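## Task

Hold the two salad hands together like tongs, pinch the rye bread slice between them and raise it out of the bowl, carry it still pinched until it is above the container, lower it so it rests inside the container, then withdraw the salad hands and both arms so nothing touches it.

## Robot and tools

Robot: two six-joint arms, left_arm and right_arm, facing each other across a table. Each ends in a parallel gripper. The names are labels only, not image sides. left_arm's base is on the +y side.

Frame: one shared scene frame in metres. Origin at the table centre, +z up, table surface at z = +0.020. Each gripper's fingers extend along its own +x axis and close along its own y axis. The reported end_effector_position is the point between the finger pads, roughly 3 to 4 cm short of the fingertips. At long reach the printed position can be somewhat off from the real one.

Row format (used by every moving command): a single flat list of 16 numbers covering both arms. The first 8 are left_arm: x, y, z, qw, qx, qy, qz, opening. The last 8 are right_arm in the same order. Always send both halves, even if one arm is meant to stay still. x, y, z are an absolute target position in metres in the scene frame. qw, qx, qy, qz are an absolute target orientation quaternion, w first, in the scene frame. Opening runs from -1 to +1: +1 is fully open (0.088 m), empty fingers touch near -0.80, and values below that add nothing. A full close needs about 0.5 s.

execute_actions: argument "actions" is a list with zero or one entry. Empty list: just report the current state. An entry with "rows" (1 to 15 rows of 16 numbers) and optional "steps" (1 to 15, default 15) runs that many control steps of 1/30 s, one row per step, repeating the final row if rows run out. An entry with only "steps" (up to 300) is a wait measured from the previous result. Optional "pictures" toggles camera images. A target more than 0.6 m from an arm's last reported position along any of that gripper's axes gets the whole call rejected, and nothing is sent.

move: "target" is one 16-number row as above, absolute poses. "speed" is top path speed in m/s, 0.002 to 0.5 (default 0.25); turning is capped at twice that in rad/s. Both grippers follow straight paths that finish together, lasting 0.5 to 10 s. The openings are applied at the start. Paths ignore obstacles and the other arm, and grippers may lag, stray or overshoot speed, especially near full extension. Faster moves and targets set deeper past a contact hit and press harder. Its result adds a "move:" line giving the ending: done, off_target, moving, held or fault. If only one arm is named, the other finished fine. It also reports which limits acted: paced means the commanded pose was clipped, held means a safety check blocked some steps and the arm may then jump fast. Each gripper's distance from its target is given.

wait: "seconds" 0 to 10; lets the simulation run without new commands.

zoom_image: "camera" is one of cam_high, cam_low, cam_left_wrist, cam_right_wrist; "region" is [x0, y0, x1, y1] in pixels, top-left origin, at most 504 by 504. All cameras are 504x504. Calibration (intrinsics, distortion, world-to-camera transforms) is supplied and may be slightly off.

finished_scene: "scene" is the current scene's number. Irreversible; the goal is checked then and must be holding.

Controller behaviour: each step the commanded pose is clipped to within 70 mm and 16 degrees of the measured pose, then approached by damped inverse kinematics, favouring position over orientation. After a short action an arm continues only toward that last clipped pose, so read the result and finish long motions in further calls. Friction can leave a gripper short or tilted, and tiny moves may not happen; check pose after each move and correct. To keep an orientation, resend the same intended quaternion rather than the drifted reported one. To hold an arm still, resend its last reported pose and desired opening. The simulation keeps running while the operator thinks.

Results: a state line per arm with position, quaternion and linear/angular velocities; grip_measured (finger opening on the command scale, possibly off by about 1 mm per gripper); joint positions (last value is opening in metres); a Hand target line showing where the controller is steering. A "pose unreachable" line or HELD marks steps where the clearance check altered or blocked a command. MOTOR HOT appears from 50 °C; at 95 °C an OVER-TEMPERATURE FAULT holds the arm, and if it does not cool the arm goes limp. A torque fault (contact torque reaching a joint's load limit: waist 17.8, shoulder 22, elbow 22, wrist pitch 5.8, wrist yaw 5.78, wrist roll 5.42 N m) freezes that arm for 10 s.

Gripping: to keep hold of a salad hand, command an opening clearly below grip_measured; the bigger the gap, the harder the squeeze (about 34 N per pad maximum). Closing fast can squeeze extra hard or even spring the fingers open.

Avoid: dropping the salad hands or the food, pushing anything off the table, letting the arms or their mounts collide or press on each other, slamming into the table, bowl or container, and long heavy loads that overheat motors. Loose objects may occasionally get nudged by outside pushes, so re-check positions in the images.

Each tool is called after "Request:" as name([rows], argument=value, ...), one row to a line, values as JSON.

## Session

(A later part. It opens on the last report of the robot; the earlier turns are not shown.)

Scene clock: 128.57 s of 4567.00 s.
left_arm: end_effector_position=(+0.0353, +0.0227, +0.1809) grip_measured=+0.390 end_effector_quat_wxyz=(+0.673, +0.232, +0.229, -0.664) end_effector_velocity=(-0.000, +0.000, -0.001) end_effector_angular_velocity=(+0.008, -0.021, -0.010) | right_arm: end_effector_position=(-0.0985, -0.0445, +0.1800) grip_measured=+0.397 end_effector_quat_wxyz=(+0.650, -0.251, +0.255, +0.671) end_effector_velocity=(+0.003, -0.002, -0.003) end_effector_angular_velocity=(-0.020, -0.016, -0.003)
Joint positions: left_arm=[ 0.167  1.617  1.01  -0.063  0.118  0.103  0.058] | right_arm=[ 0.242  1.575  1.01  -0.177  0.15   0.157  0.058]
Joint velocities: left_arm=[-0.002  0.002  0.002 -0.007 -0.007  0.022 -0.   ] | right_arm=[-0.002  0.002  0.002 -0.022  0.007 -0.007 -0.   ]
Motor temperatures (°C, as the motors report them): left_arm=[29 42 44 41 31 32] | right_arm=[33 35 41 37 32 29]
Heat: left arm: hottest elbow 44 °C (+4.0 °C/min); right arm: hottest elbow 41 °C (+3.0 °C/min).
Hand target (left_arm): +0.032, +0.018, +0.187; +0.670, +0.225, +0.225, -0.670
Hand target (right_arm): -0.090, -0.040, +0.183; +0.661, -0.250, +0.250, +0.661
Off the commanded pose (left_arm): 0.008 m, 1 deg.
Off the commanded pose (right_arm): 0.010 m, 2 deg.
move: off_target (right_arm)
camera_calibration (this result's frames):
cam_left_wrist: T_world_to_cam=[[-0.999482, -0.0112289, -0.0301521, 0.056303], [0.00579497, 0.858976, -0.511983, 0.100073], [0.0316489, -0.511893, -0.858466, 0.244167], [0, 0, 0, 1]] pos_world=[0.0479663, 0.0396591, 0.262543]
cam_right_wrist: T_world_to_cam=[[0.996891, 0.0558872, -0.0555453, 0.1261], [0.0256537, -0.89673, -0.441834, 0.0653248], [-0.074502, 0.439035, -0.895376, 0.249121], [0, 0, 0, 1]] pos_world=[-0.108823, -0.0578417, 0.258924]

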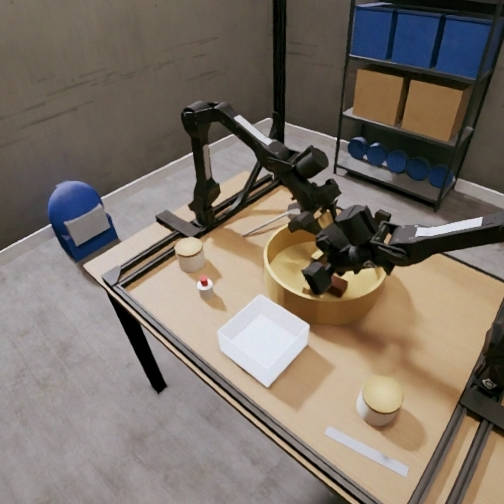

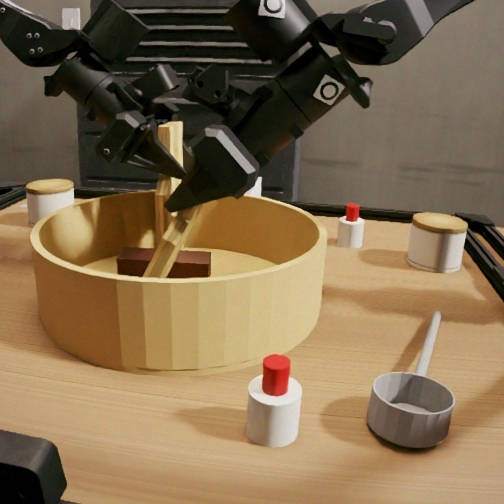

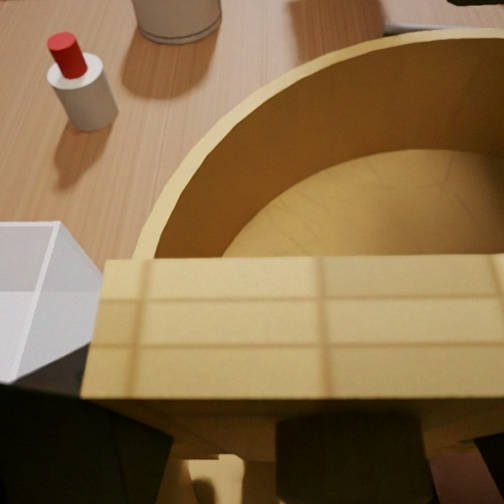

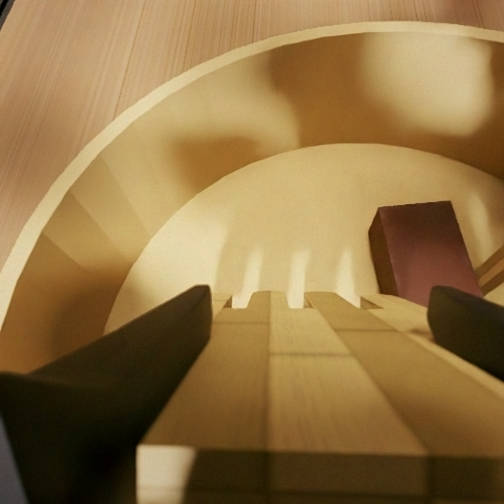

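Request:
move(target=[0.042,0.03,0.225,0.67,0.225,0.225,-0.67,-1,-0.105,-0.075,0.225,0.661,-0.25,0.25,0.661,-1], speed=0.06)

Request:
move(target=[0.035,0.08,0.27,0.67,0.225,0.225,-0.67,-1,-0.09,-0.085,0.24,0.596,-0.38,0.38,0.596,-1], speed=0.1)

Request:
move(target=[-0.028,0.075,0.25,0.67,0.225,0.225,-0.67,-1,-0.028,-0.075,0.23,0.596,-0.38,0.38,0.596,-1], speed=0.1)

Scene clock: 131.40 s of 4567.00 s.
left_arm: end_effector_position=(+0.0352, +0.0310, +0.2108) grip_measured=+0.390 end_effector_quat_wxyz=(+0.660, +0.233, +0.239, -0.673) end_effector_velocity=(+0.000, +0.000, +0.005) end_effector_angular_velocity=(-0.006, -0.012, -0.001) | right_arm: end_effector_position=(-0.1041, -0.0759, +0.2151) grip_measured=+0.397 end_effector_quat_wxyz=(+0.658, -0.261, +0.256, +0.658) end_effector_velocity=(-0.001, -0.003, -0.002) end_effector_angular_velocity=(-0.018, +0.005, +0.003)
Joint positions: left_arm=[ 0.186  1.561  1.089 -0.219  0.166  0.117  0.058] | right_arm=[ 0.302  1.443  1.045 -0.372  0.223  0.202  0.058]
Joint velocities: left_arm=[-0.002 -0.007  0.007 -0.007 -0.007  0.007 -0.   ] | right_arm=[ 0.002 -0.002  0.002 -0.022 -0.007  0.007 -0.   ]
Motor temperatures (°C, as the motors report them): left_arm=[29 42 44 42 31 32] | right_arm=[33 36 41 37 32 29]
Heat: left arm: hottest elbow 44 °C (+4.0 °C/min); right arm: hottest elbow 41 °C (+3.0 °C/min).
Hand target (left_arm): +0.042, +0.030, +0.225; +0.670, +0.225, +0.225, -0.670
Hand target (right_arm): -0.105, -0.075, +0.225; +0.661, -0.250, +0.250, +0.661
Off the commanded pose (left_arm): 0.016 m, 2 deg.
Off the commanded pose (right_arm): 0.010 m, 1 deg.
move: off_target (left_arm, right_arm)
camera_calibration (this result's frames):
cam_left_wrist: T_world_to_cam=[[-0.999855, 0.0152116, -0.00763432, 0.0516169], [0.0169918, 0.866421, -0.499026, 0.104893], [-0.000976454, -0.499083, -0.866554, 0.276551], [0, 0, 0, 1]] pos_world=[0.0500971, 0.046355, 0.292385]
cam_right_wrist: T_world_to_cam=[[0.998894, 0.0325404, -0.0339351, 0.129171], [0.0149434, -0.904094, -0.427071, 0.0479604], [-0.0445776, 0.426092, -0.903581, 0.297808], [0, 0, 0, 1]] pos_world=[-0.116469, -0.0877359, 0.293959]

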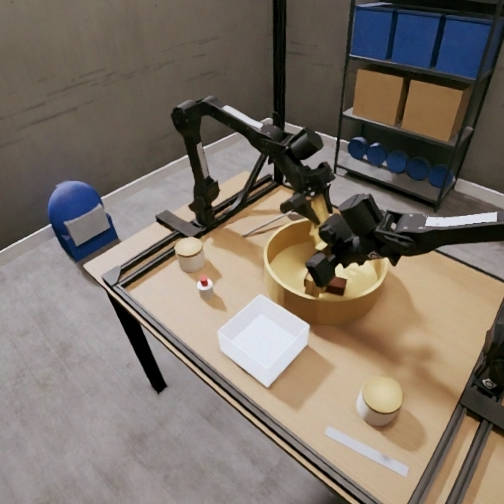

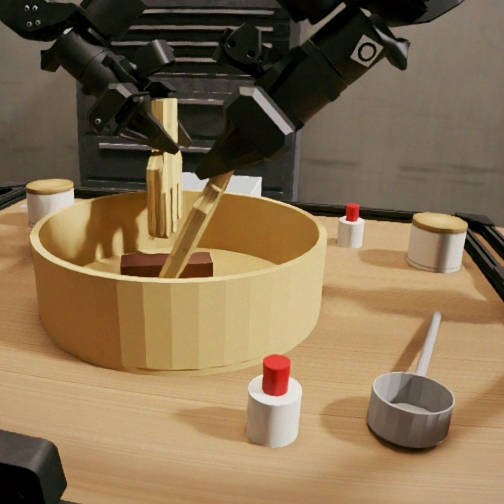

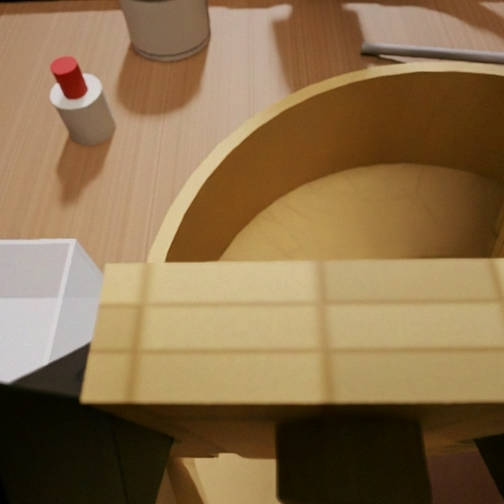

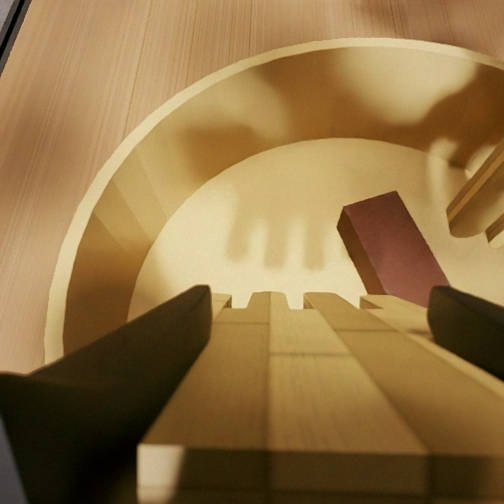

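Scene clock: 133.70 s of 4567.00 s.
left_arm: end_effector_position=(+0.0332, +0.0799, +0.2582) grip_measured=+0.390 end_effector_quat_wxyz=(+0.664, +0.232, +0.238, -0.670) end_effector_velocity=(-0.001, +0.004, -0.004) end_effector_angular_velocity=(+0.023, +0.017, +0.017) | right_arm: end_effector_position=(-0.0903, -0.0872, +0.2380) grip_measured=+0.397 end_effector_quat_wxyz=(+0.596, -0.382, +0.380, +0.595) end_effector_velocity=(-0.002, -0.004, -0.002) end_effector_angular_velocity=(-0.035, +0.009, +0.013)
Joint positions: left_arm=[ 0.207  1.347  1.089 -0.43   0.171  0.126  0.058] | right_arm=[ 0.227  1.635  1.515 -1.028  0.098  0.204  0.058]
Joint velocities: left_arm=[-0.002 -0.002 -0.002 -0.022 -0.007 -0.022  0.   ] | right_arm=[-0.002  0.012  0.017 -0.037 -0.022 -0.007 -0.   ]
Motor temperatures (°C, as the motors report them): left_arm=[29 42 44 42 31 32] | right_arm=[33 36 41 37 32 29]
Heat: left arm: hottest elbow 44 °C (+4.0 °C/min); right arm: hottest elbow 41 °C (+3.0 °C/min).
Hand target (left_arm): +0.035, +0.080, +0.270; +0.670, +0.225, +0.225, -0.670
Hand target (right_arm): -0.090, -0.085, +0.240; +0.596, -0.381, +0.380, +0.596
Off the commanded pose (left_arm): 0.012 m, 2 deg.
Off the commanded pose (right_arm): 0.003 m, 0 deg.
move: off_target (left_arm)
camera_calibration (this result's frames):
cam_left_wrist: T_world_to_cam=[[-0.999917, 0.00414959, -0.0122197, 0.0513194], [0.00972264, 0.864876, -0.501891, 0.0873197], [0.00848587, -0.501968, -0.864844, 0.341434], [0, 0, 0, 1]] pos_world=[0.0475688, 0.0956552, 0.339739]
cam_right_wrist: T_world_to_cam=[[0.998891, 0.0129835, -0.0452617, 0.117526], [0.0106465, -0.998616, -0.0514967, -0.0507033], [-0.0458677, 0.0509577, -0.997647, 0.313461], [0, 0, 0, 1]] pos_world=[-0.102478, -0.0681323, 0.315432]

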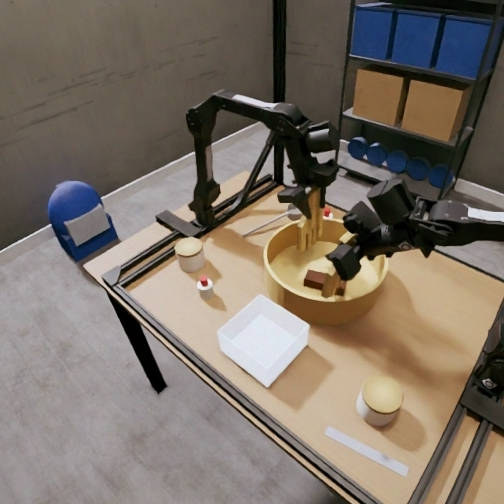

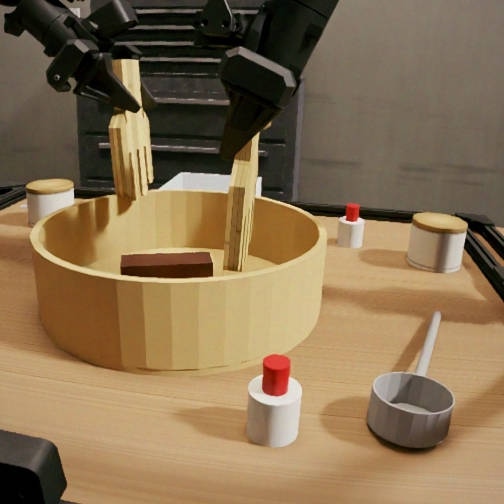

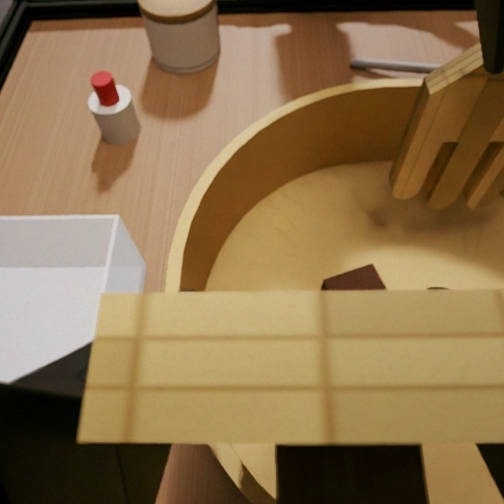

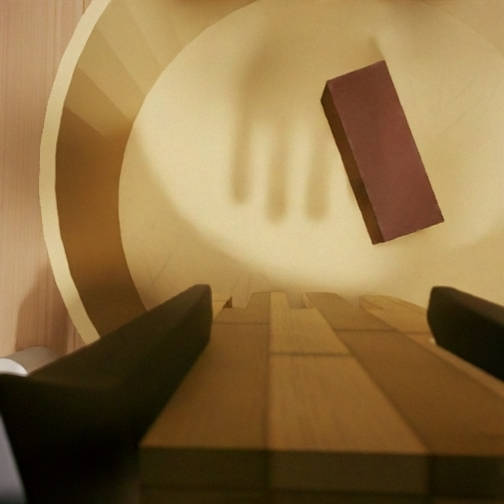

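Scene clock: 134.73 s of 4567.00 s.
left_arm: end_effector_position=(-0.0270, +0.0736, +0.2481) grip_measured=+0.390 end_effector_quat_wxyz=(+0.668, +0.229, +0.228, -0.670) end_effector_velocity=(-0.003, +0.002, -0.001) end_effector_angular_velocity=(+0.007, -0.005, +0.020) | right_arm: end_effector_position=(-0.0288, -0.0760, +0.2336) grip_measured=+0.397 end_effector_quat_wxyz=(+0.598, -0.378, +0.379, +0.597) end_effector_velocity=(-0.000, -0.002, -0.002) end_effector_angular_velocity=(-0.013, +0.010, +0.022)
Joint positions: left_arm=[-0.025  1.341  1.03  -0.348 -0.017 -0.013  0.058] | right_arm=[ 0.028  1.637  1.495 -0.988  0.013  0.027  0.058]
Joint velocities: left_arm=[-0.022 -0.002 -0.002 -0.007 -0.037 -0.022  0.   ] | right_arm=[-0.007  0.002 -0.002 -0.007 -0.022 -0.022 -0.   ]
Motor temperatures (°C, as the motors report them): left_arm=[29 42 44 42 31 32] | right_arm=[33 36 41 37 32 29]
Heat: left arm: hottest elbow 44 °C (+4.0 °C/min); right arm: hottest elbow 41 °C (+3.0 °C/min).
Hand target (left_arm): -0.028, +0.075, +0.250; +0.670, +0.226, +0.225, -0.670
Hand target (right_arm): -0.028, -0.075, +0.230; +0.596, -0.380, +0.381, +0.596
Off the commanded pose (left_arm): 0.003 m, 1 deg.
Off the commanded pose (right_arm): 0.004 m, 0 deg.
move: done
camera_calibration (this result's frames):
cam_left_wrist: T_world_to_cam=[[-0.999743, 0.00282007, -0.0225136, -0.00632315], [0.0140623, 0.855708, -0.517267, 0.0928909], [0.0178063, -0.517451, -0.855528, 0.329184], [0, 0, 0, 1]] pos_world=[-0.0134893, 0.0908666, 0.329533]
cam_right_wrist: T_world_to_cam=[[0.998752, 0.0112359, -0.0486713, 0.0564118], [0.0083457, -0.998212, -0.0591844, -0.0386635], [-0.0492493, 0.0587043, -0.99706, 0.311684], [0, 0, 0, 1]] pos_world=[-0.0406685, -0.0575254, 0.311225]

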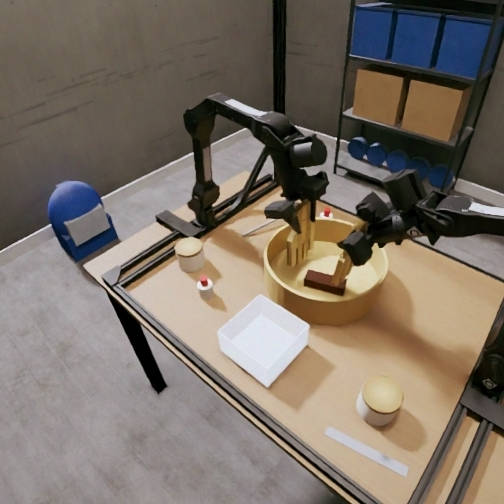

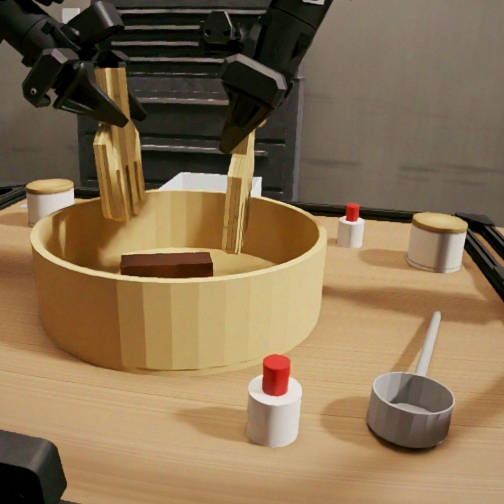

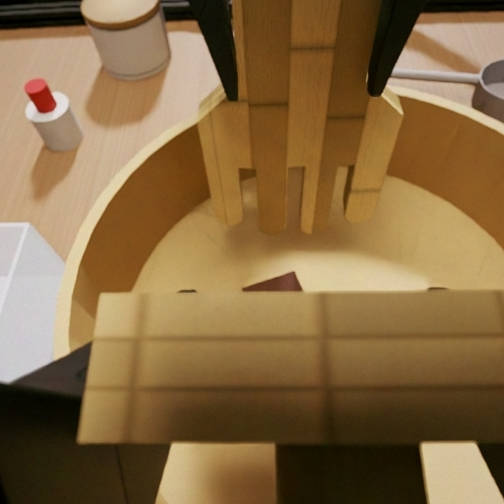

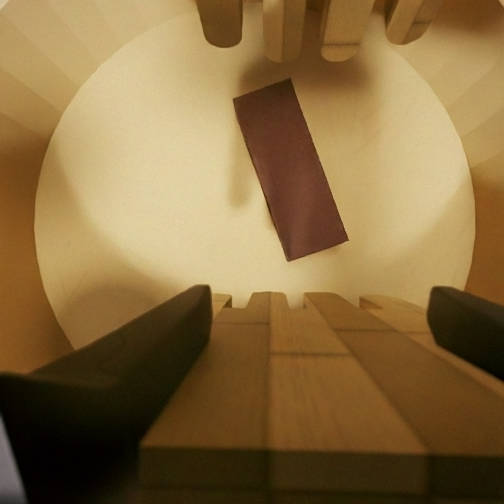

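Request:
move(target=[-0.047,0.083,0.235,0.752,0.194,0.252,-0.576,-1,-0.008,-0.072,0.225,0.513,-0.427,0.327,0.669,-1], speed=0.1)

Request:
move(target=[-0.047,0.083,0.19,0.752,0.194,0.252,-0.576,-1,-0.008,-0.072,0.19,0.513,-0.427,0.327,0.669,-1], speed=0.05)

Scene clock: 137.33 s of 4567.00 s.
left_arm: end_effector_position=(-0.0469, +0.0822, +0.2388) grip_measured=+0.390 end_effector_quat_wxyz=(+0.751, +0.191, +0.251, -0.580) end_effector_velocity=(-0.001, +0.002, -0.001) end_effector_angular_velocity=(-0.003, +0.013, +0.027) | right_arm: end_effector_position=(-0.0087, -0.0738, +0.2242) grip_measured=+0.397 end_effector_quat_wxyz=(+0.514, -0.428, +0.328, +0.668) end_effector_velocity=(+0.001, -0.003, -0.002) end_effector_angular_velocity=(-0.009, -0.001, +0.016)
Joint positions: left_arm=[-0.218  1.35   0.999 -0.346 -0.372 -0.301  0.058] | right_arm=[-0.084  1.666  1.495 -0.99  -0.14  -0.315  0.058]
Joint velocities: left_arm=[-0.012 -0.002 -0.002 -0.007 -0.022 -0.037 -0.   ] | right_arm=[-0.007 -0.002 -0.007 -0.007 -0.007 -0.022 -0.   ]
Motor temperatures (°C, as the motors report them): left_arm=[29 42 44 42 31 32] | right_arm=[33 36 41 37 32 29]
Heat: left arm: hottest elbow 44 °C (+4.0 °C/min); right arm: hottest elbow 41 °C (+3.0 °C/min).
Hand target (left_arm): -0.047, +0.083, +0.235; +0.753, +0.195, +0.252, -0.576
Hand target (right_arm): -0.008, -0.072, +0.225; +0.513, -0.427, +0.327, +0.669
Off the commanded pose (left_arm): 0.004 m, 1 deg.
Off the commanded pose (right_arm): 0.002 m, 0 deg.
move: done
camera_calibration (this result's frames):
cam_left_wrist: T_world_to_cam=[[-0.96674, -0.255114, -0.0182049, -0.00471353], [-0.206588, 0.820853, -0.532468, 0.0771757], [0.150783, -0.510997, -0.846255, 0.329501], [0, 0, 0, 1]] pos_world=[-0.0382964, 0.103822, 0.31985]
cam_right_wrist: T_world_to_cam=[[0.962075, 0.268663, -0.0472343, 0.0542016], [0.266317, -0.96256, -0.0505291, -0.0342343], [-0.0590412, 0.0360335, -0.997605, 0.301524], [0, 0, 0, 1]] pos_world=[-0.0252265, -0.0583795, 0.301632]

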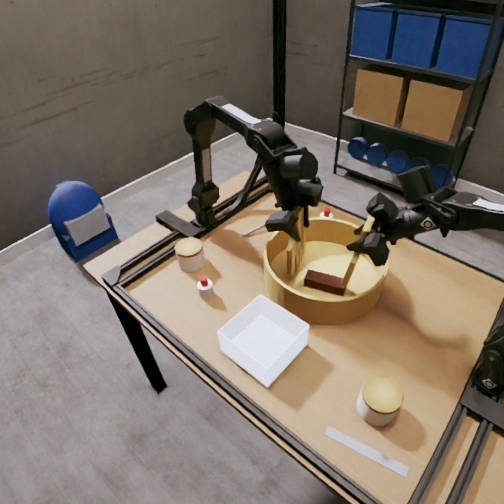

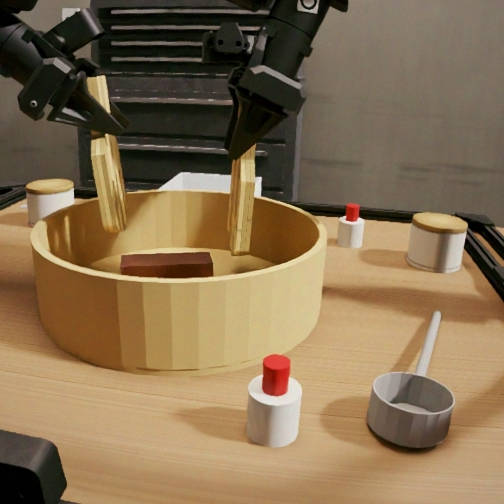

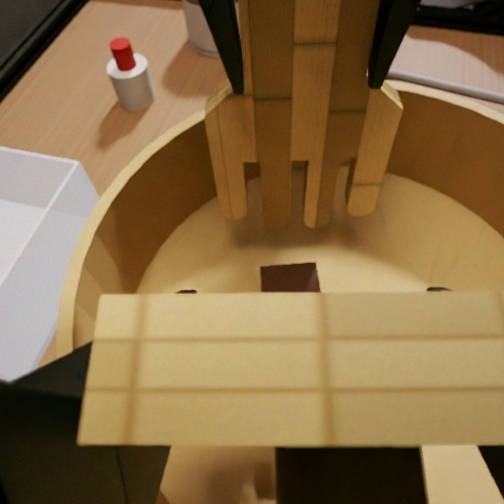

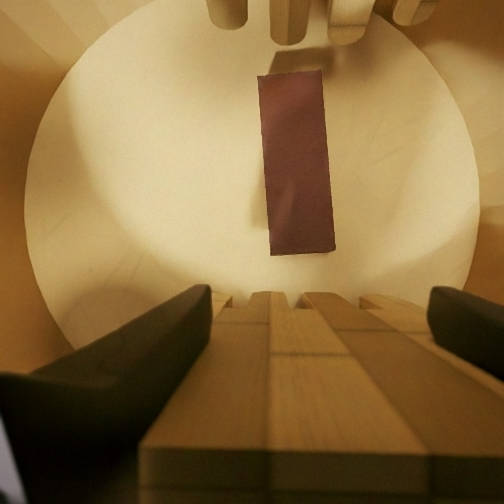

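Scene clock: 138.60 s of 4567.00 s.
left_arm: end_effector_position=(-0.0468, +0.0817, +0.1995) grip_measured=+0.390 end_effector_quat_wxyz=(+0.753, +0.185, +0.248, -0.580) end_effector_velocity=(+0.001, +0.002, -0.003) end_effector_angular_velocity=(+0.003, -0.011, -0.001) | right_arm: end_effector_position=(-0.0086, -0.0722, +0.1937) grip_measured=+0.397 end_effector_quat_wxyz=(+0.515, -0.427, +0.325, +0.669) end_effector_velocity=(+0.000, +0.003, +0.000) end_effector_angular_velocity=(+0.020, -0.004, +0.020)
Joint positions: left_arm=[-0.219  1.38   0.855 -0.161 -0.376 -0.305  0.058] | right_arm=[-0.084  1.666  1.372 -0.859 -0.14  -0.317  0.058]
Joint velocities: left_arm=[-0.002 -0.002 -0.012  0.007 -0.007  0.007 -0.   ] | right_arm=[-0.002 -0.002 -0.007  0.022 -0.007 -0.022 -0.   ]
Motor temperatures (°C, as the motors report them): left_arm=[29 42 44 42 31 32] | right_arm=[33 36 41 37 32 29]
Heat: left arm: hottest elbow 44 °C (+4.0 °C/min); right arm: hottest elbow 41 °C (+3.0 °C/min).
Hand target (left_arm): -0.047, +0.084, +0.190; +0.753, +0.194, +0.252, -0.576
Hand target (right_arm): -0.008, -0.072, +0.190; +0.513, -0.427, +0.327, +0.669
Off the commanded pose (left_arm): 0.010 m, 1 deg.
Off the commanded pose (right_arm): 0.004 m, 0 deg.
move: off_target (left_arm)
camera_calibration (this result's frames):
cam_left_wrist: T_world_to_cam=[[-0.965718, -0.259291, -0.0125503, -0.0062549], [-0.211324, 0.813304, -0.542106, 0.0590138], [0.150771, -0.520869, -0.840216, 0.295576], [0, 0, 0, 1]] pos_world=[-0.0381337, 0.104339, 0.280261]
cam_right_wrist: T_world_to_cam=[[0.961586, 0.270998, -0.0437339, 0.0516611], [0.268397, -0.961603, -0.0572978, -0.0328067], [-0.0575822, 0.0433587, -0.997399, 0.271523], [0, 0, 0, 1]] pos_world=[-0.0252365, -0.0573199, 0.271196]

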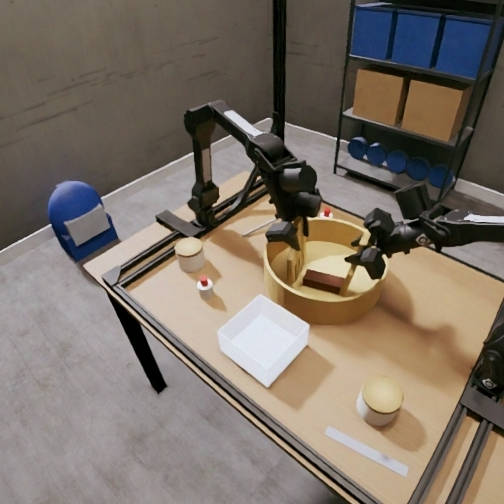

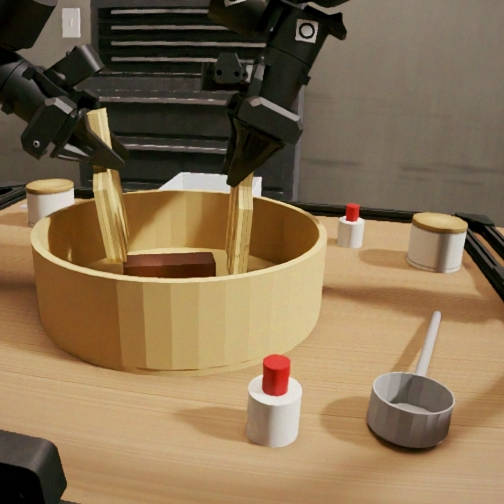

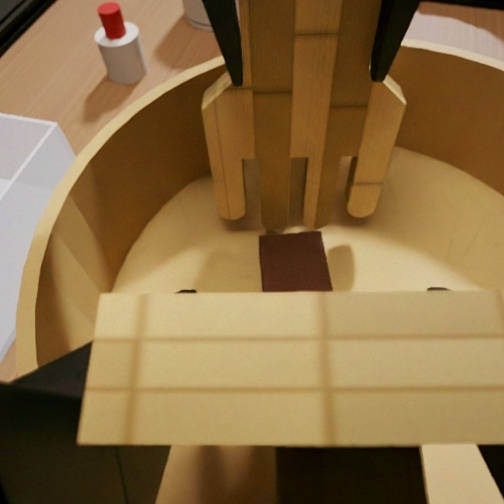

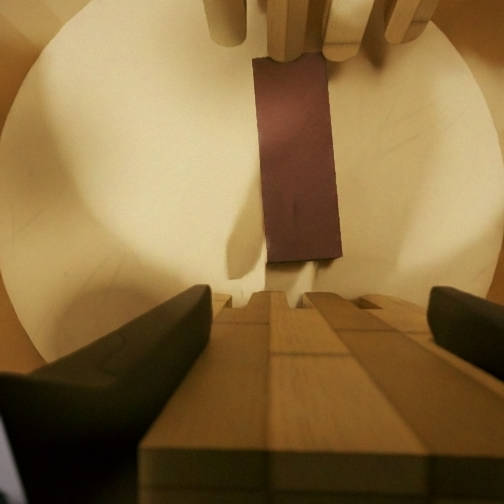

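Request:
move(target=[-0.042,0.09,0.18,0.752,0.194,0.252,-0.576,-1,-0.008,-0.072,0.182,0.513,-0.427,0.327,0.669,-1], speed=0.03)

Request:
move(target=[-0.036,0.065,0.18,0.752,0.194,0.252,-0.576,-1,-0.009,-0.068,0.182,0.513,-0.427,0.327,0.669,-1], speed=0.03)

Scene clock: 140.07 s of 4567.00 s.
left_arm: end_effector_position=(-0.0456, +0.0837, +0.1964) grip_measured=+0.390 end_effector_quat_wxyz=(+0.755, +0.173, +0.243, -0.584) end_effector_velocity=(+0.002, +0.000, -0.002) end_effector_angular_velocity=(-0.000, +0.001, +0.012) | right_arm: end_effector_position=(-0.0086, -0.0720, +0.1858) grip_measured=+0.397 end_effector_quat_wxyz=(+0.515, -0.426, +0.324, +0.669) end_effector_velocity=(-0.003, -0.003, -0.002) end_effector_angular_velocity=(-0.010, +0.018, +0.013)
Joint positions: left_arm=[-0.216  1.366  0.813 -0.106 -0.374 -0.303  0.058] | right_arm=[-0.084  1.668  1.343 -0.827 -0.14  -0.317  0.058]
Joint velocities: left_arm=[ 0.002  0.002 -0.007  0.007 -0.007 -0.007 -0.   ] | right_arm=[-0.002 -0.002 -0.007 -0.007 -0.022 -0.007 -0.   ]
Motor temperatures (°C, as the motors report them): left_arm=[29 42 44 42 31 32] | right_arm=[33 36 41 37 32 29]
Heat: left arm: hottest elbow 44 °C (+3.0 °C/min); right arm: hottest elbow 41 °C (+3.0 °C/min).
Hand target (left_arm): -0.042, +0.090, +0.180; +0.753, +0.194, +0.252, -0.576
Hand target (right_arm): -0.008, -0.072, +0.182; +0.513, -0.427, +0.327, +0.669
Off the commanded pose (left_arm): 0.018 m, 3 deg.
Off the commanded pose (right_arm): 0.004 m, 0 deg.
move: off_target (left_arm)
camera_calibration (this result's frames):
cam_left_wrist: T_world_to_cam=[[-0.965736, -0.259526, 0.000353599, -0.00711082], [-0.214884, 0.798849, -0.561841, 0.0608997], [0.14553, -0.542666, -0.827245, 0.29289], [0, 0, 0, 1]] pos_world=[-0.0364052, 0.108447, 0.276511]
cam_right_wrist: T_world_to_cam=[[0.961589, 0.271031, -0.0434661, 0.0511988], [0.268401, -0.961559, -0.0580116, -0.0329316], [-0.0575182, 0.044117, -0.997369, 0.263723], [0, 0, 0, 1]] pos_world=[-0.0252245, -0.0571768, 0.263344]

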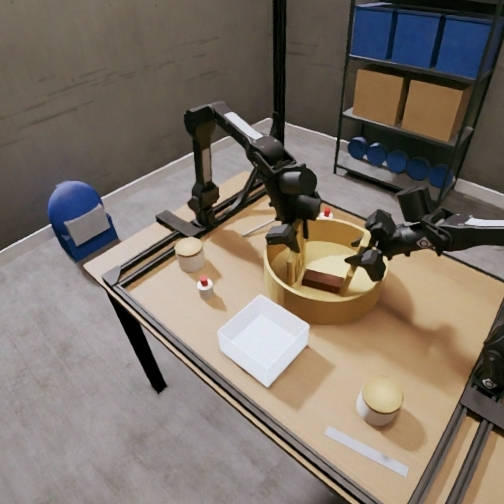

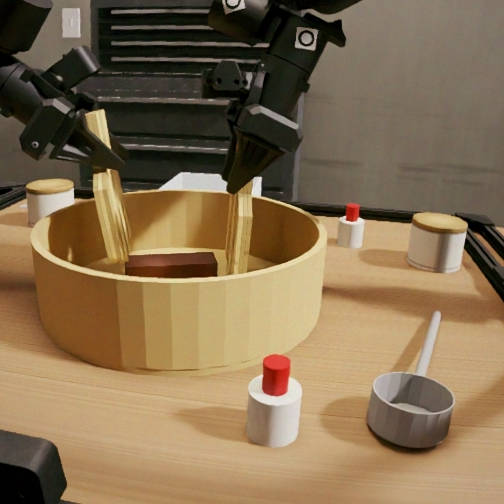

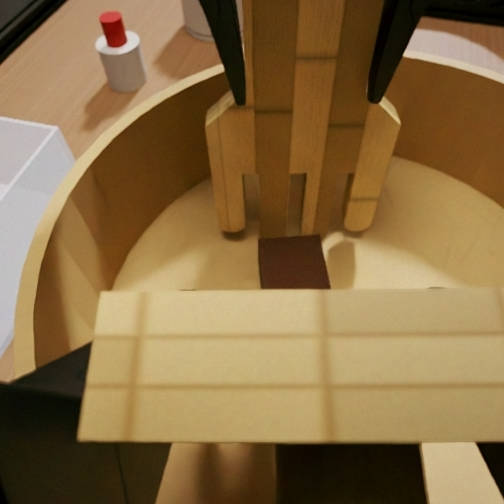

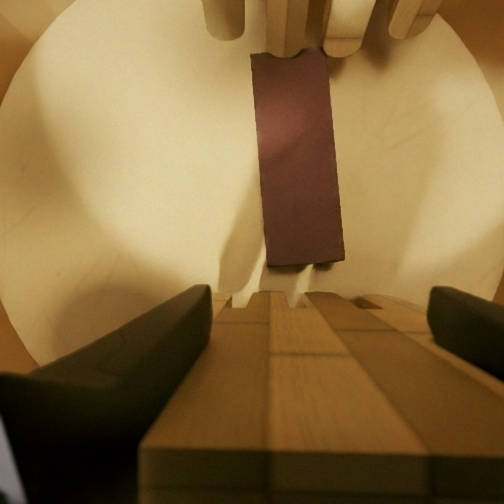

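Scene clock: 141.27 s of 4567.00 s.
left_arm: end_effector_position=(-0.0387, +0.0652, +0.1966) grip_measured=+0.390 end_effector_quat_wxyz=(+0.755, +0.172, +0.242, -0.584) end_effector_velocity=(-0.001, -0.003, -0.001) end_effector_angular_velocity=(-0.000, -0.001, -0.008) | right_arm: end_effector_position=(-0.0086, -0.0714, +0.1841) grip_measured=+0.397 end_effector_quat_wxyz=(+0.514, -0.427, +0.326, +0.669) end_effector_velocity=(+0.002, -0.001, -0.001) end_effector_angular_velocity=(-0.007, -0.009, +0.001)
Joint positions: left_arm=[-0.177  1.432  0.864 -0.078 -0.345 -0.278  0.058] | right_arm=[-0.084  1.675  1.344 -0.827 -0.141 -0.317  0.058]
Joint velocities: left_arm=[0.002 0.012 0.007 0.007 0.007 0.007 0.   ] | right_arm=[-0.002  0.002  0.002 -0.007  0.007 -0.007 -0.   ]
Motor temperatures (°C, as the motors report them): left_arm=[29 42 43 42 31 32] | right_arm=[33 36 41 37 32 29]
Heat: left arm: hottest elbow 43 °C (+2.0 °C/min); right arm: hottest elbow 41 °C (+3.0 °C/min).
Hand target (left_arm): -0.036, +0.066, +0.180; +0.753, +0.194, +0.253, -0.576
Hand target (right_arm): -0.009, -0.068, +0.182; +0.513, -0.427, +0.327, +0.669
Off the commanded pose (left_arm): 0.017 m, 3 deg.
Off the commanded pose (right_arm): 0.004 m, 0 deg.
move: off_target (left_arm)
camera_calibration (this result's frames):
cam_left_wrist: T_world_to_cam=[[-0.965584, -0.26009, 0.000176232, -0.00511289], [-0.21484, 0.797213, -0.564177, 0.0777757], [0.146596, -0.544798, -0.825654, 0.281853], [0, 0, 0, 1]] pos_world=[-0.0295461, 0.0902193, 0.276593]
cam_right_wrist: T_world_to_cam=[[0.961457, 0.271127, -0.0457254, 0.0514465], [0.268637, -0.961728, -0.0539715, -0.033194], [-0.0586086, 0.0396078, -0.997495, 0.261691], [0, 0, 0, 1]] pos_world=[-0.0252091, -0.0562371, 0.261596]

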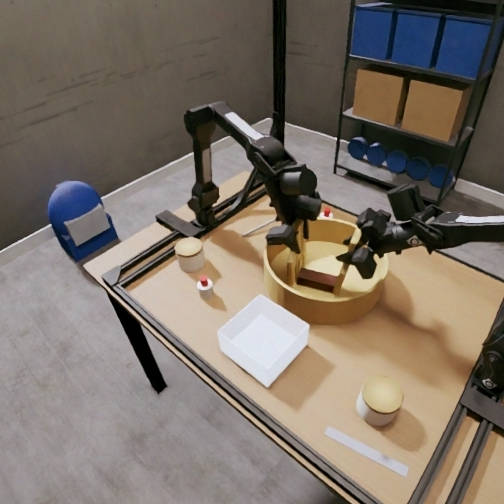

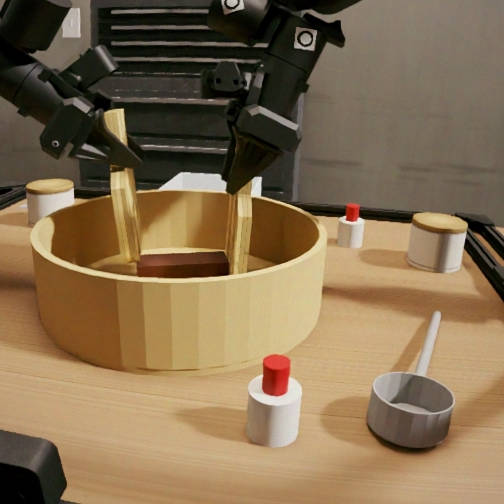

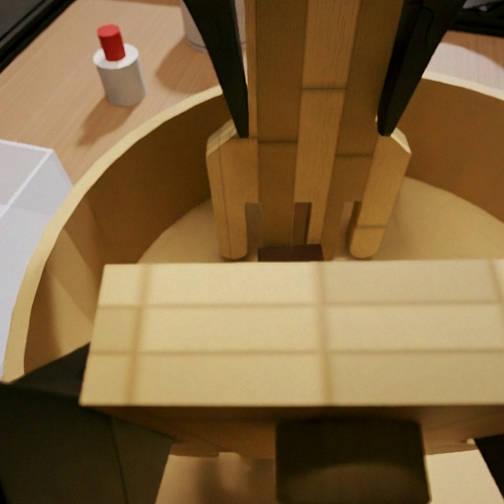

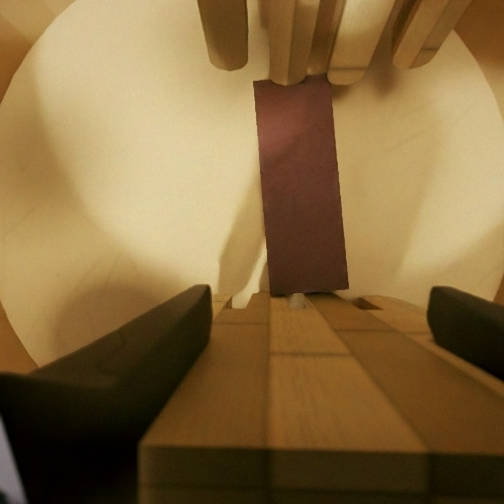

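Request:
move(target=[-0.040,0.082,0.21,0.752,0.194,0.252,-0.576,-1,-0.009,-0.071,0.184,0.513,-0.427,0.327,0.669,-1], speed=0.04)

Request:
move(target=[-0.040,0.082,0.174,0.752,0.194,0.252,-0.576,-1,-0.009,-0.071,0.184,0.513,-0.427,0.327,0.669,-1], speed=0.04)

Request:
move(target=[-0.036,0.066,0.176,0.752,0.194,0.252,-0.576,-1,-0.009,-0.068,0.186,0.513,-0.427,0.327,0.669,-1], speed=0.03)

Scene clock: 142.87 s of 4567.00 s.
left_arm: end_effector_position=(-0.0394, +0.0839, +0.1987) grip_measured=+0.390 end_effector_quat_wxyz=(+0.749, +0.206, +0.259, -0.574) end_effector_velocity=(+0.003, +0.006, -0.005) end_effector_angular_velocity=(+0.032, -0.016, +0.019) | right_arm: end_effector_position=(-0.0087, -0.0710, +0.1843) grip_measured=+0.397 end_effector_quat_wxyz=(+0.514, -0.427, +0.326, +0.669) end_effector_velocity=(-0.000, -0.002, -0.000) end_effector_angular_velocity=(-0.006, +0.004, +0.007)
Joint positions: left_arm=[-0.192  1.383  0.886 -0.232 -0.354 -0.286  0.058] | right_arm=[-0.084  1.675  1.346 -0.826 -0.142 -0.317  0.058]
Joint velocities: left_arm=[-0.002 -0.002 -0.002 -0.037 -0.022 -0.007 -0.   ] | right_arm=[-0.002 -0.002 -0.002 -0.007 -0.007 -0.007 -0.   ]
Motor temperatures (°C, as the motors report them): left_arm=[29 42 43 42 31 32] | right_arm=[33 36 41 37 32 29]
Heat: left arm: hottest elbow 43 °C (+2.0 °C/min); right arm: hottest elbow 41 °C (+3.0 °C/min).
Hand target (left_arm): -0.040, +0.082, +0.210; +0.753, +0.194, +0.252, -0.576
Hand target (right_arm): -0.009, -0.071, +0.184; +0.513, -0.427, +0.327, +0.669
Off the commanded pose (left_arm): 0.012 m, 2 deg.
Off the commanded pose (right_arm): 0.000 m, 0 deg.
move: off_target (left_arm)
camera_calibration (this result's frames):
cam_left_wrist: T_world_to_cam=[[-0.965948, -0.256539, -0.0336568, 0.00549437], [-0.205425, 0.839489, -0.50305, 0.0485433], [0.157306, -0.479006, -0.863602, 0.296312], [0, 0, 0, 1]] pos_world=[-0.0313325, 0.102593, 0.2805]
cam_right_wrist: T_world_to_cam=[[0.961402, 0.271311, -0.0457841, 0.0514045], [0.268769, -0.961644, -0.0548072, -0.032671], [-0.0588978, 0.0403864, -0.997447, 0.261867], [0, 0, 0, 1]] pos_world=[-0.025216, -0.0559403, 0.261762]

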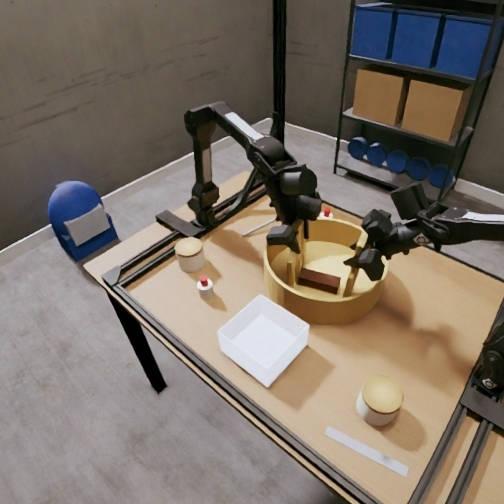

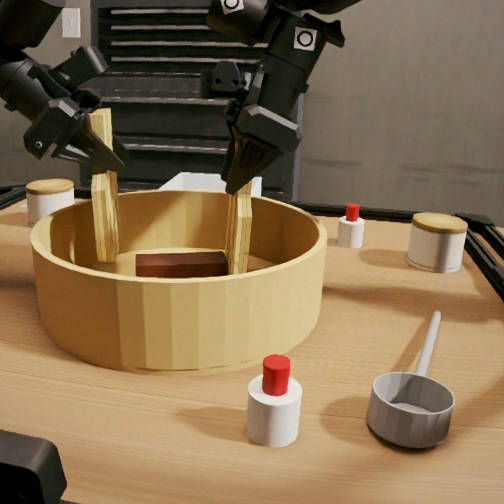

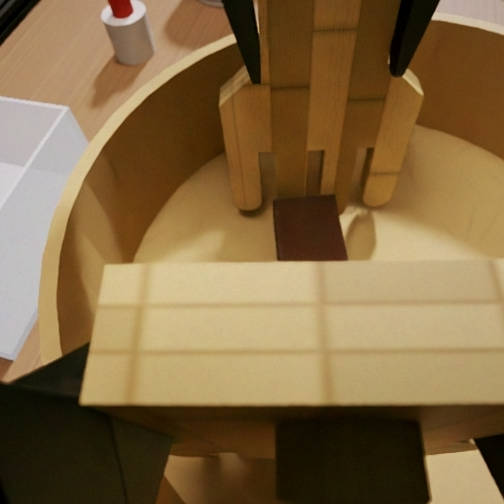

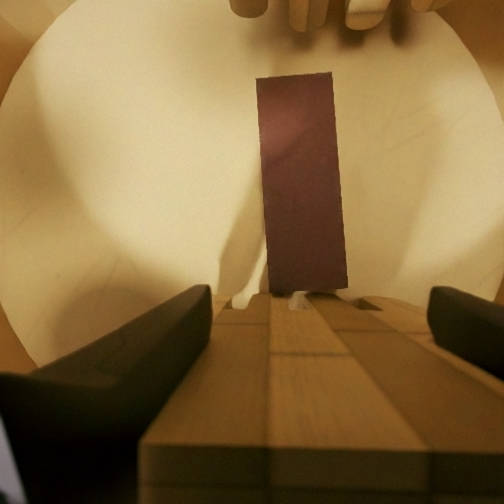

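Scene clock: 143.83 s of 4567.00 s.
left_arm: end_effector_position=(-0.0399, +0.0814, +0.1775) grip_measured=+0.390 end_effector_quat_wxyz=(+0.751, +0.192, +0.252, -0.579) end_effector_velocity=(-0.004, -0.003, +0.004) end_effector_angular_velocity=(-0.029, +0.005, -0.017) | right_arm: end_effector_position=(-0.0087, -0.0710, +0.1843) grip_measured=+0.397 end_effector_quat_wxyz=(+0.514, -0.427, +0.326, +0.669) end_effector_velocity=(+0.002, -0.002, +0.001) end_effector_angular_velocity=(-0.002, -0.009, +0.001)
Joint positions: left_arm=[-0.192  1.41   0.798 -0.084 -0.354 -0.286  0.058] | right_arm=[-0.084  1.675  1.346 -0.826 -0.142 -0.317  0.058]
Joint velocities: left_arm=[-0.007 -0.002 -0.007  0.037  0.007  0.007 -0.   ] | right_arm=[-0.002 -0.007 -0.002 -0.007  0.007 -0.007 -0.   ]
Motor temperatures (°C, as the motors report them): left_arm=[29 42 43 42 31 32] | right_arm=[33 36 41 37 32 29]
Heat: left arm: hottest elbow 43 °C (+2.0 °C/min); right arm: hottest elbow 41 °C (+3.0 °C/min).
Hand target (left_arm): -0.040, +0.082, +0.174; +0.753, +0.194, +0.252, -0.576
Hand target (right_arm): -0.009, -0.071, +0.184; +0.513, -0.427, +0.327, +0.669
Off the commanded pose (left_arm): 0.004 m, 0 deg.
Off the commanded pose (right_arm): 0.000 m, 0 deg.
move: done
camera_calibration (this result's frames):
cam_left_wrist: T_world_to_cam=[[-0.966113, -0.257392, -0.0193448, 0.0011562], [-0.208648, 0.822875, -0.528528, 0.0457039], [0.151957, -0.506582, -0.848695, 0.276249], [0, 0, 0, 1]] pos_world=[-0.031325, 0.102632, 0.258629]
cam_right_wrist: T_world_to_cam=[[0.961402, 0.271311, -0.0457841, 0.0514045], [0.268769, -0.961644, -0.0548072, -0.032671], [-0.0588978, 0.0403864, -0.997447, 0.261867], [0, 0, 0, 1]] pos_world=[-0.025216, -0.0559403, 0.261762]

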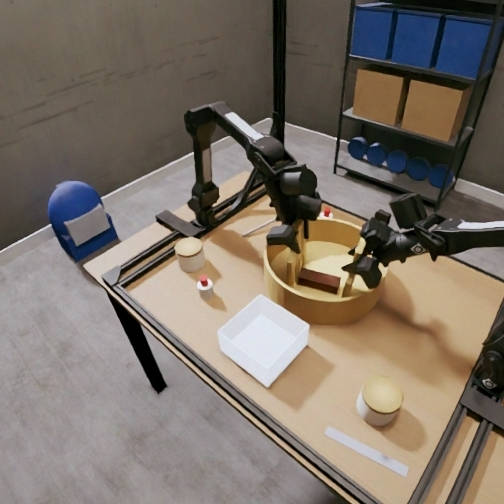

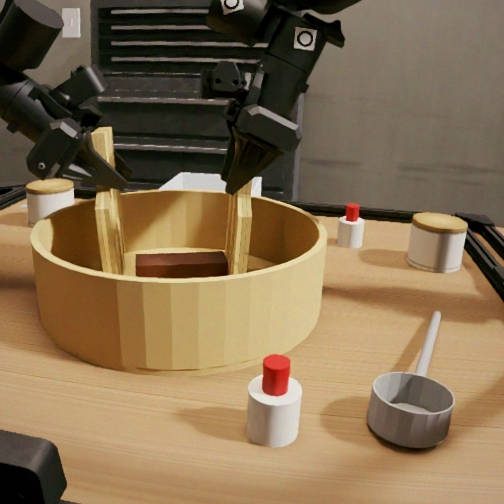

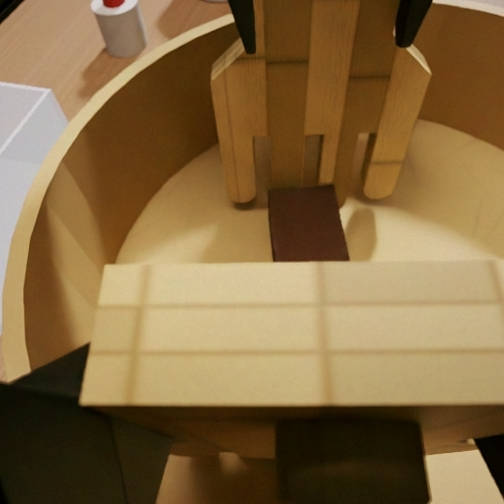

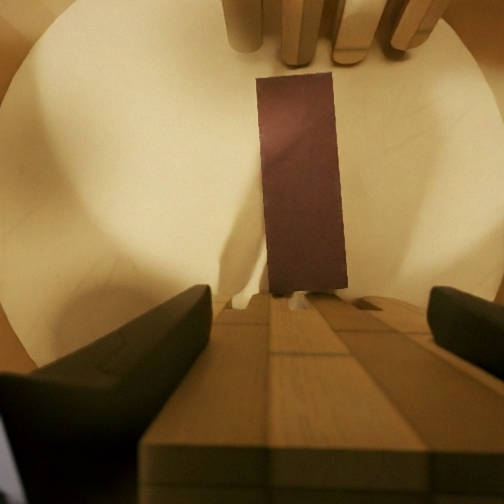

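Scene clock: 144.67 s of 4567.00 s.
left_arm: end_effector_position=(-0.0360, +0.0707, +0.1722) grip_measured=+0.390 end_effector_quat_wxyz=(+0.752, +0.199, +0.254, -0.574) end_effector_velocity=(-0.001, -0.003, -0.001) end_effector_angular_velocity=(-0.000, -0.000, -0.008) | right_arm: end_effector_position=(-0.0086, -0.0705, +0.1850) grip_measured=+0.397 end_effector_quat_wxyz=(+0.513, -0.428, +0.327, +0.668) end_effector_velocity=(+0.000, +0.002, +0.002) end_effector_angular_velocity=(+0.014, +0.003, +0.007)
Joint positions: left_arm=[-0.174  1.464  0.83  -0.073 -0.347 -0.274  0.058] | right_arm=[-0.084  1.68   1.355 -0.835 -0.142 -0.317  0.058]
Joint velocities: left_arm=[0.002 0.012 0.007 0.007 0.007 0.007 0.   ] | right_arm=[-0.002 -0.002  0.002  0.007 -0.007 -0.007 -0.   ]
Motor temperatures (°C, as the motors report them): left_arm=[29 42 43 42 31 32] | right_arm=[33 36 41 37 32 29]
Heat: left arm: hottest elbow 43 °C (+2.0 °C/min); right arm: hottest elbow 41 °C (+3.0 °C/min).
Hand target (left_arm): -0.036, +0.066, +0.176; +0.753, +0.194, +0.252, -0.576
Hand target (right_arm): -0.009, -0.068, +0.186; +0.513, -0.427, +0.327, +0.669
Off the commanded pose (left_arm): 0.006 m, 1 deg.
Off the commanded pose (right_arm): 0.003 m, 0 deg.
move: done
camera_calibration (this result's frames):
cam_left_wrist: T_world_to_cam=[[-0.964583, -0.262044, -0.0302009, 0.00427882], [-0.2091, 0.829401, -0.518045, 0.0501856], [0.160799, -0.493382, -0.85482, 0.266178], [0, 0, 0, 1]] pos_world=[-0.0281802, 0.090825, 0.253662]
cam_right_wrist: T_world_to_cam=[[0.961386, 0.271116, -0.0472574, 0.05153], [0.26875, -0.961865, -0.0508805, -0.0329252], [-0.0592498, 0.0362154, -0.997586, 0.26233], [0, 0, 0, 1]] pos_world=[-0.0251486, -0.0551406, 0.262457]

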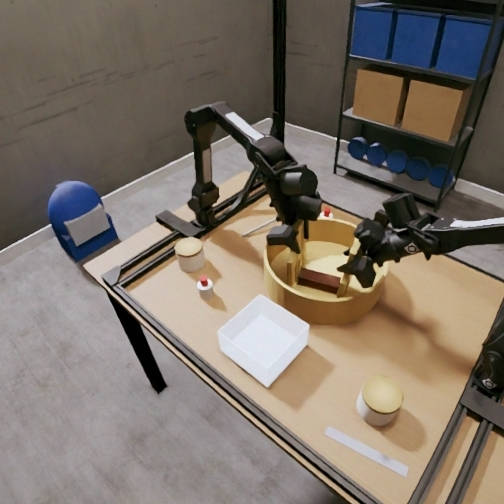

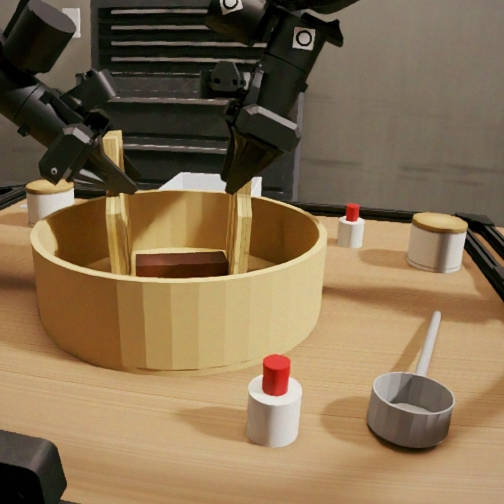

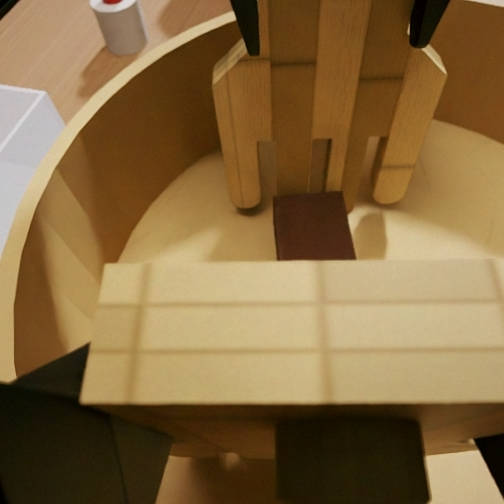

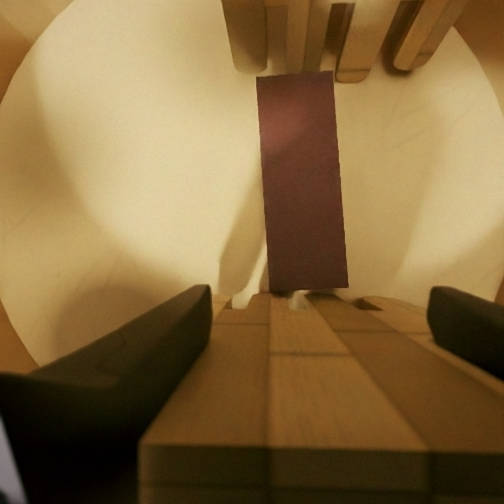

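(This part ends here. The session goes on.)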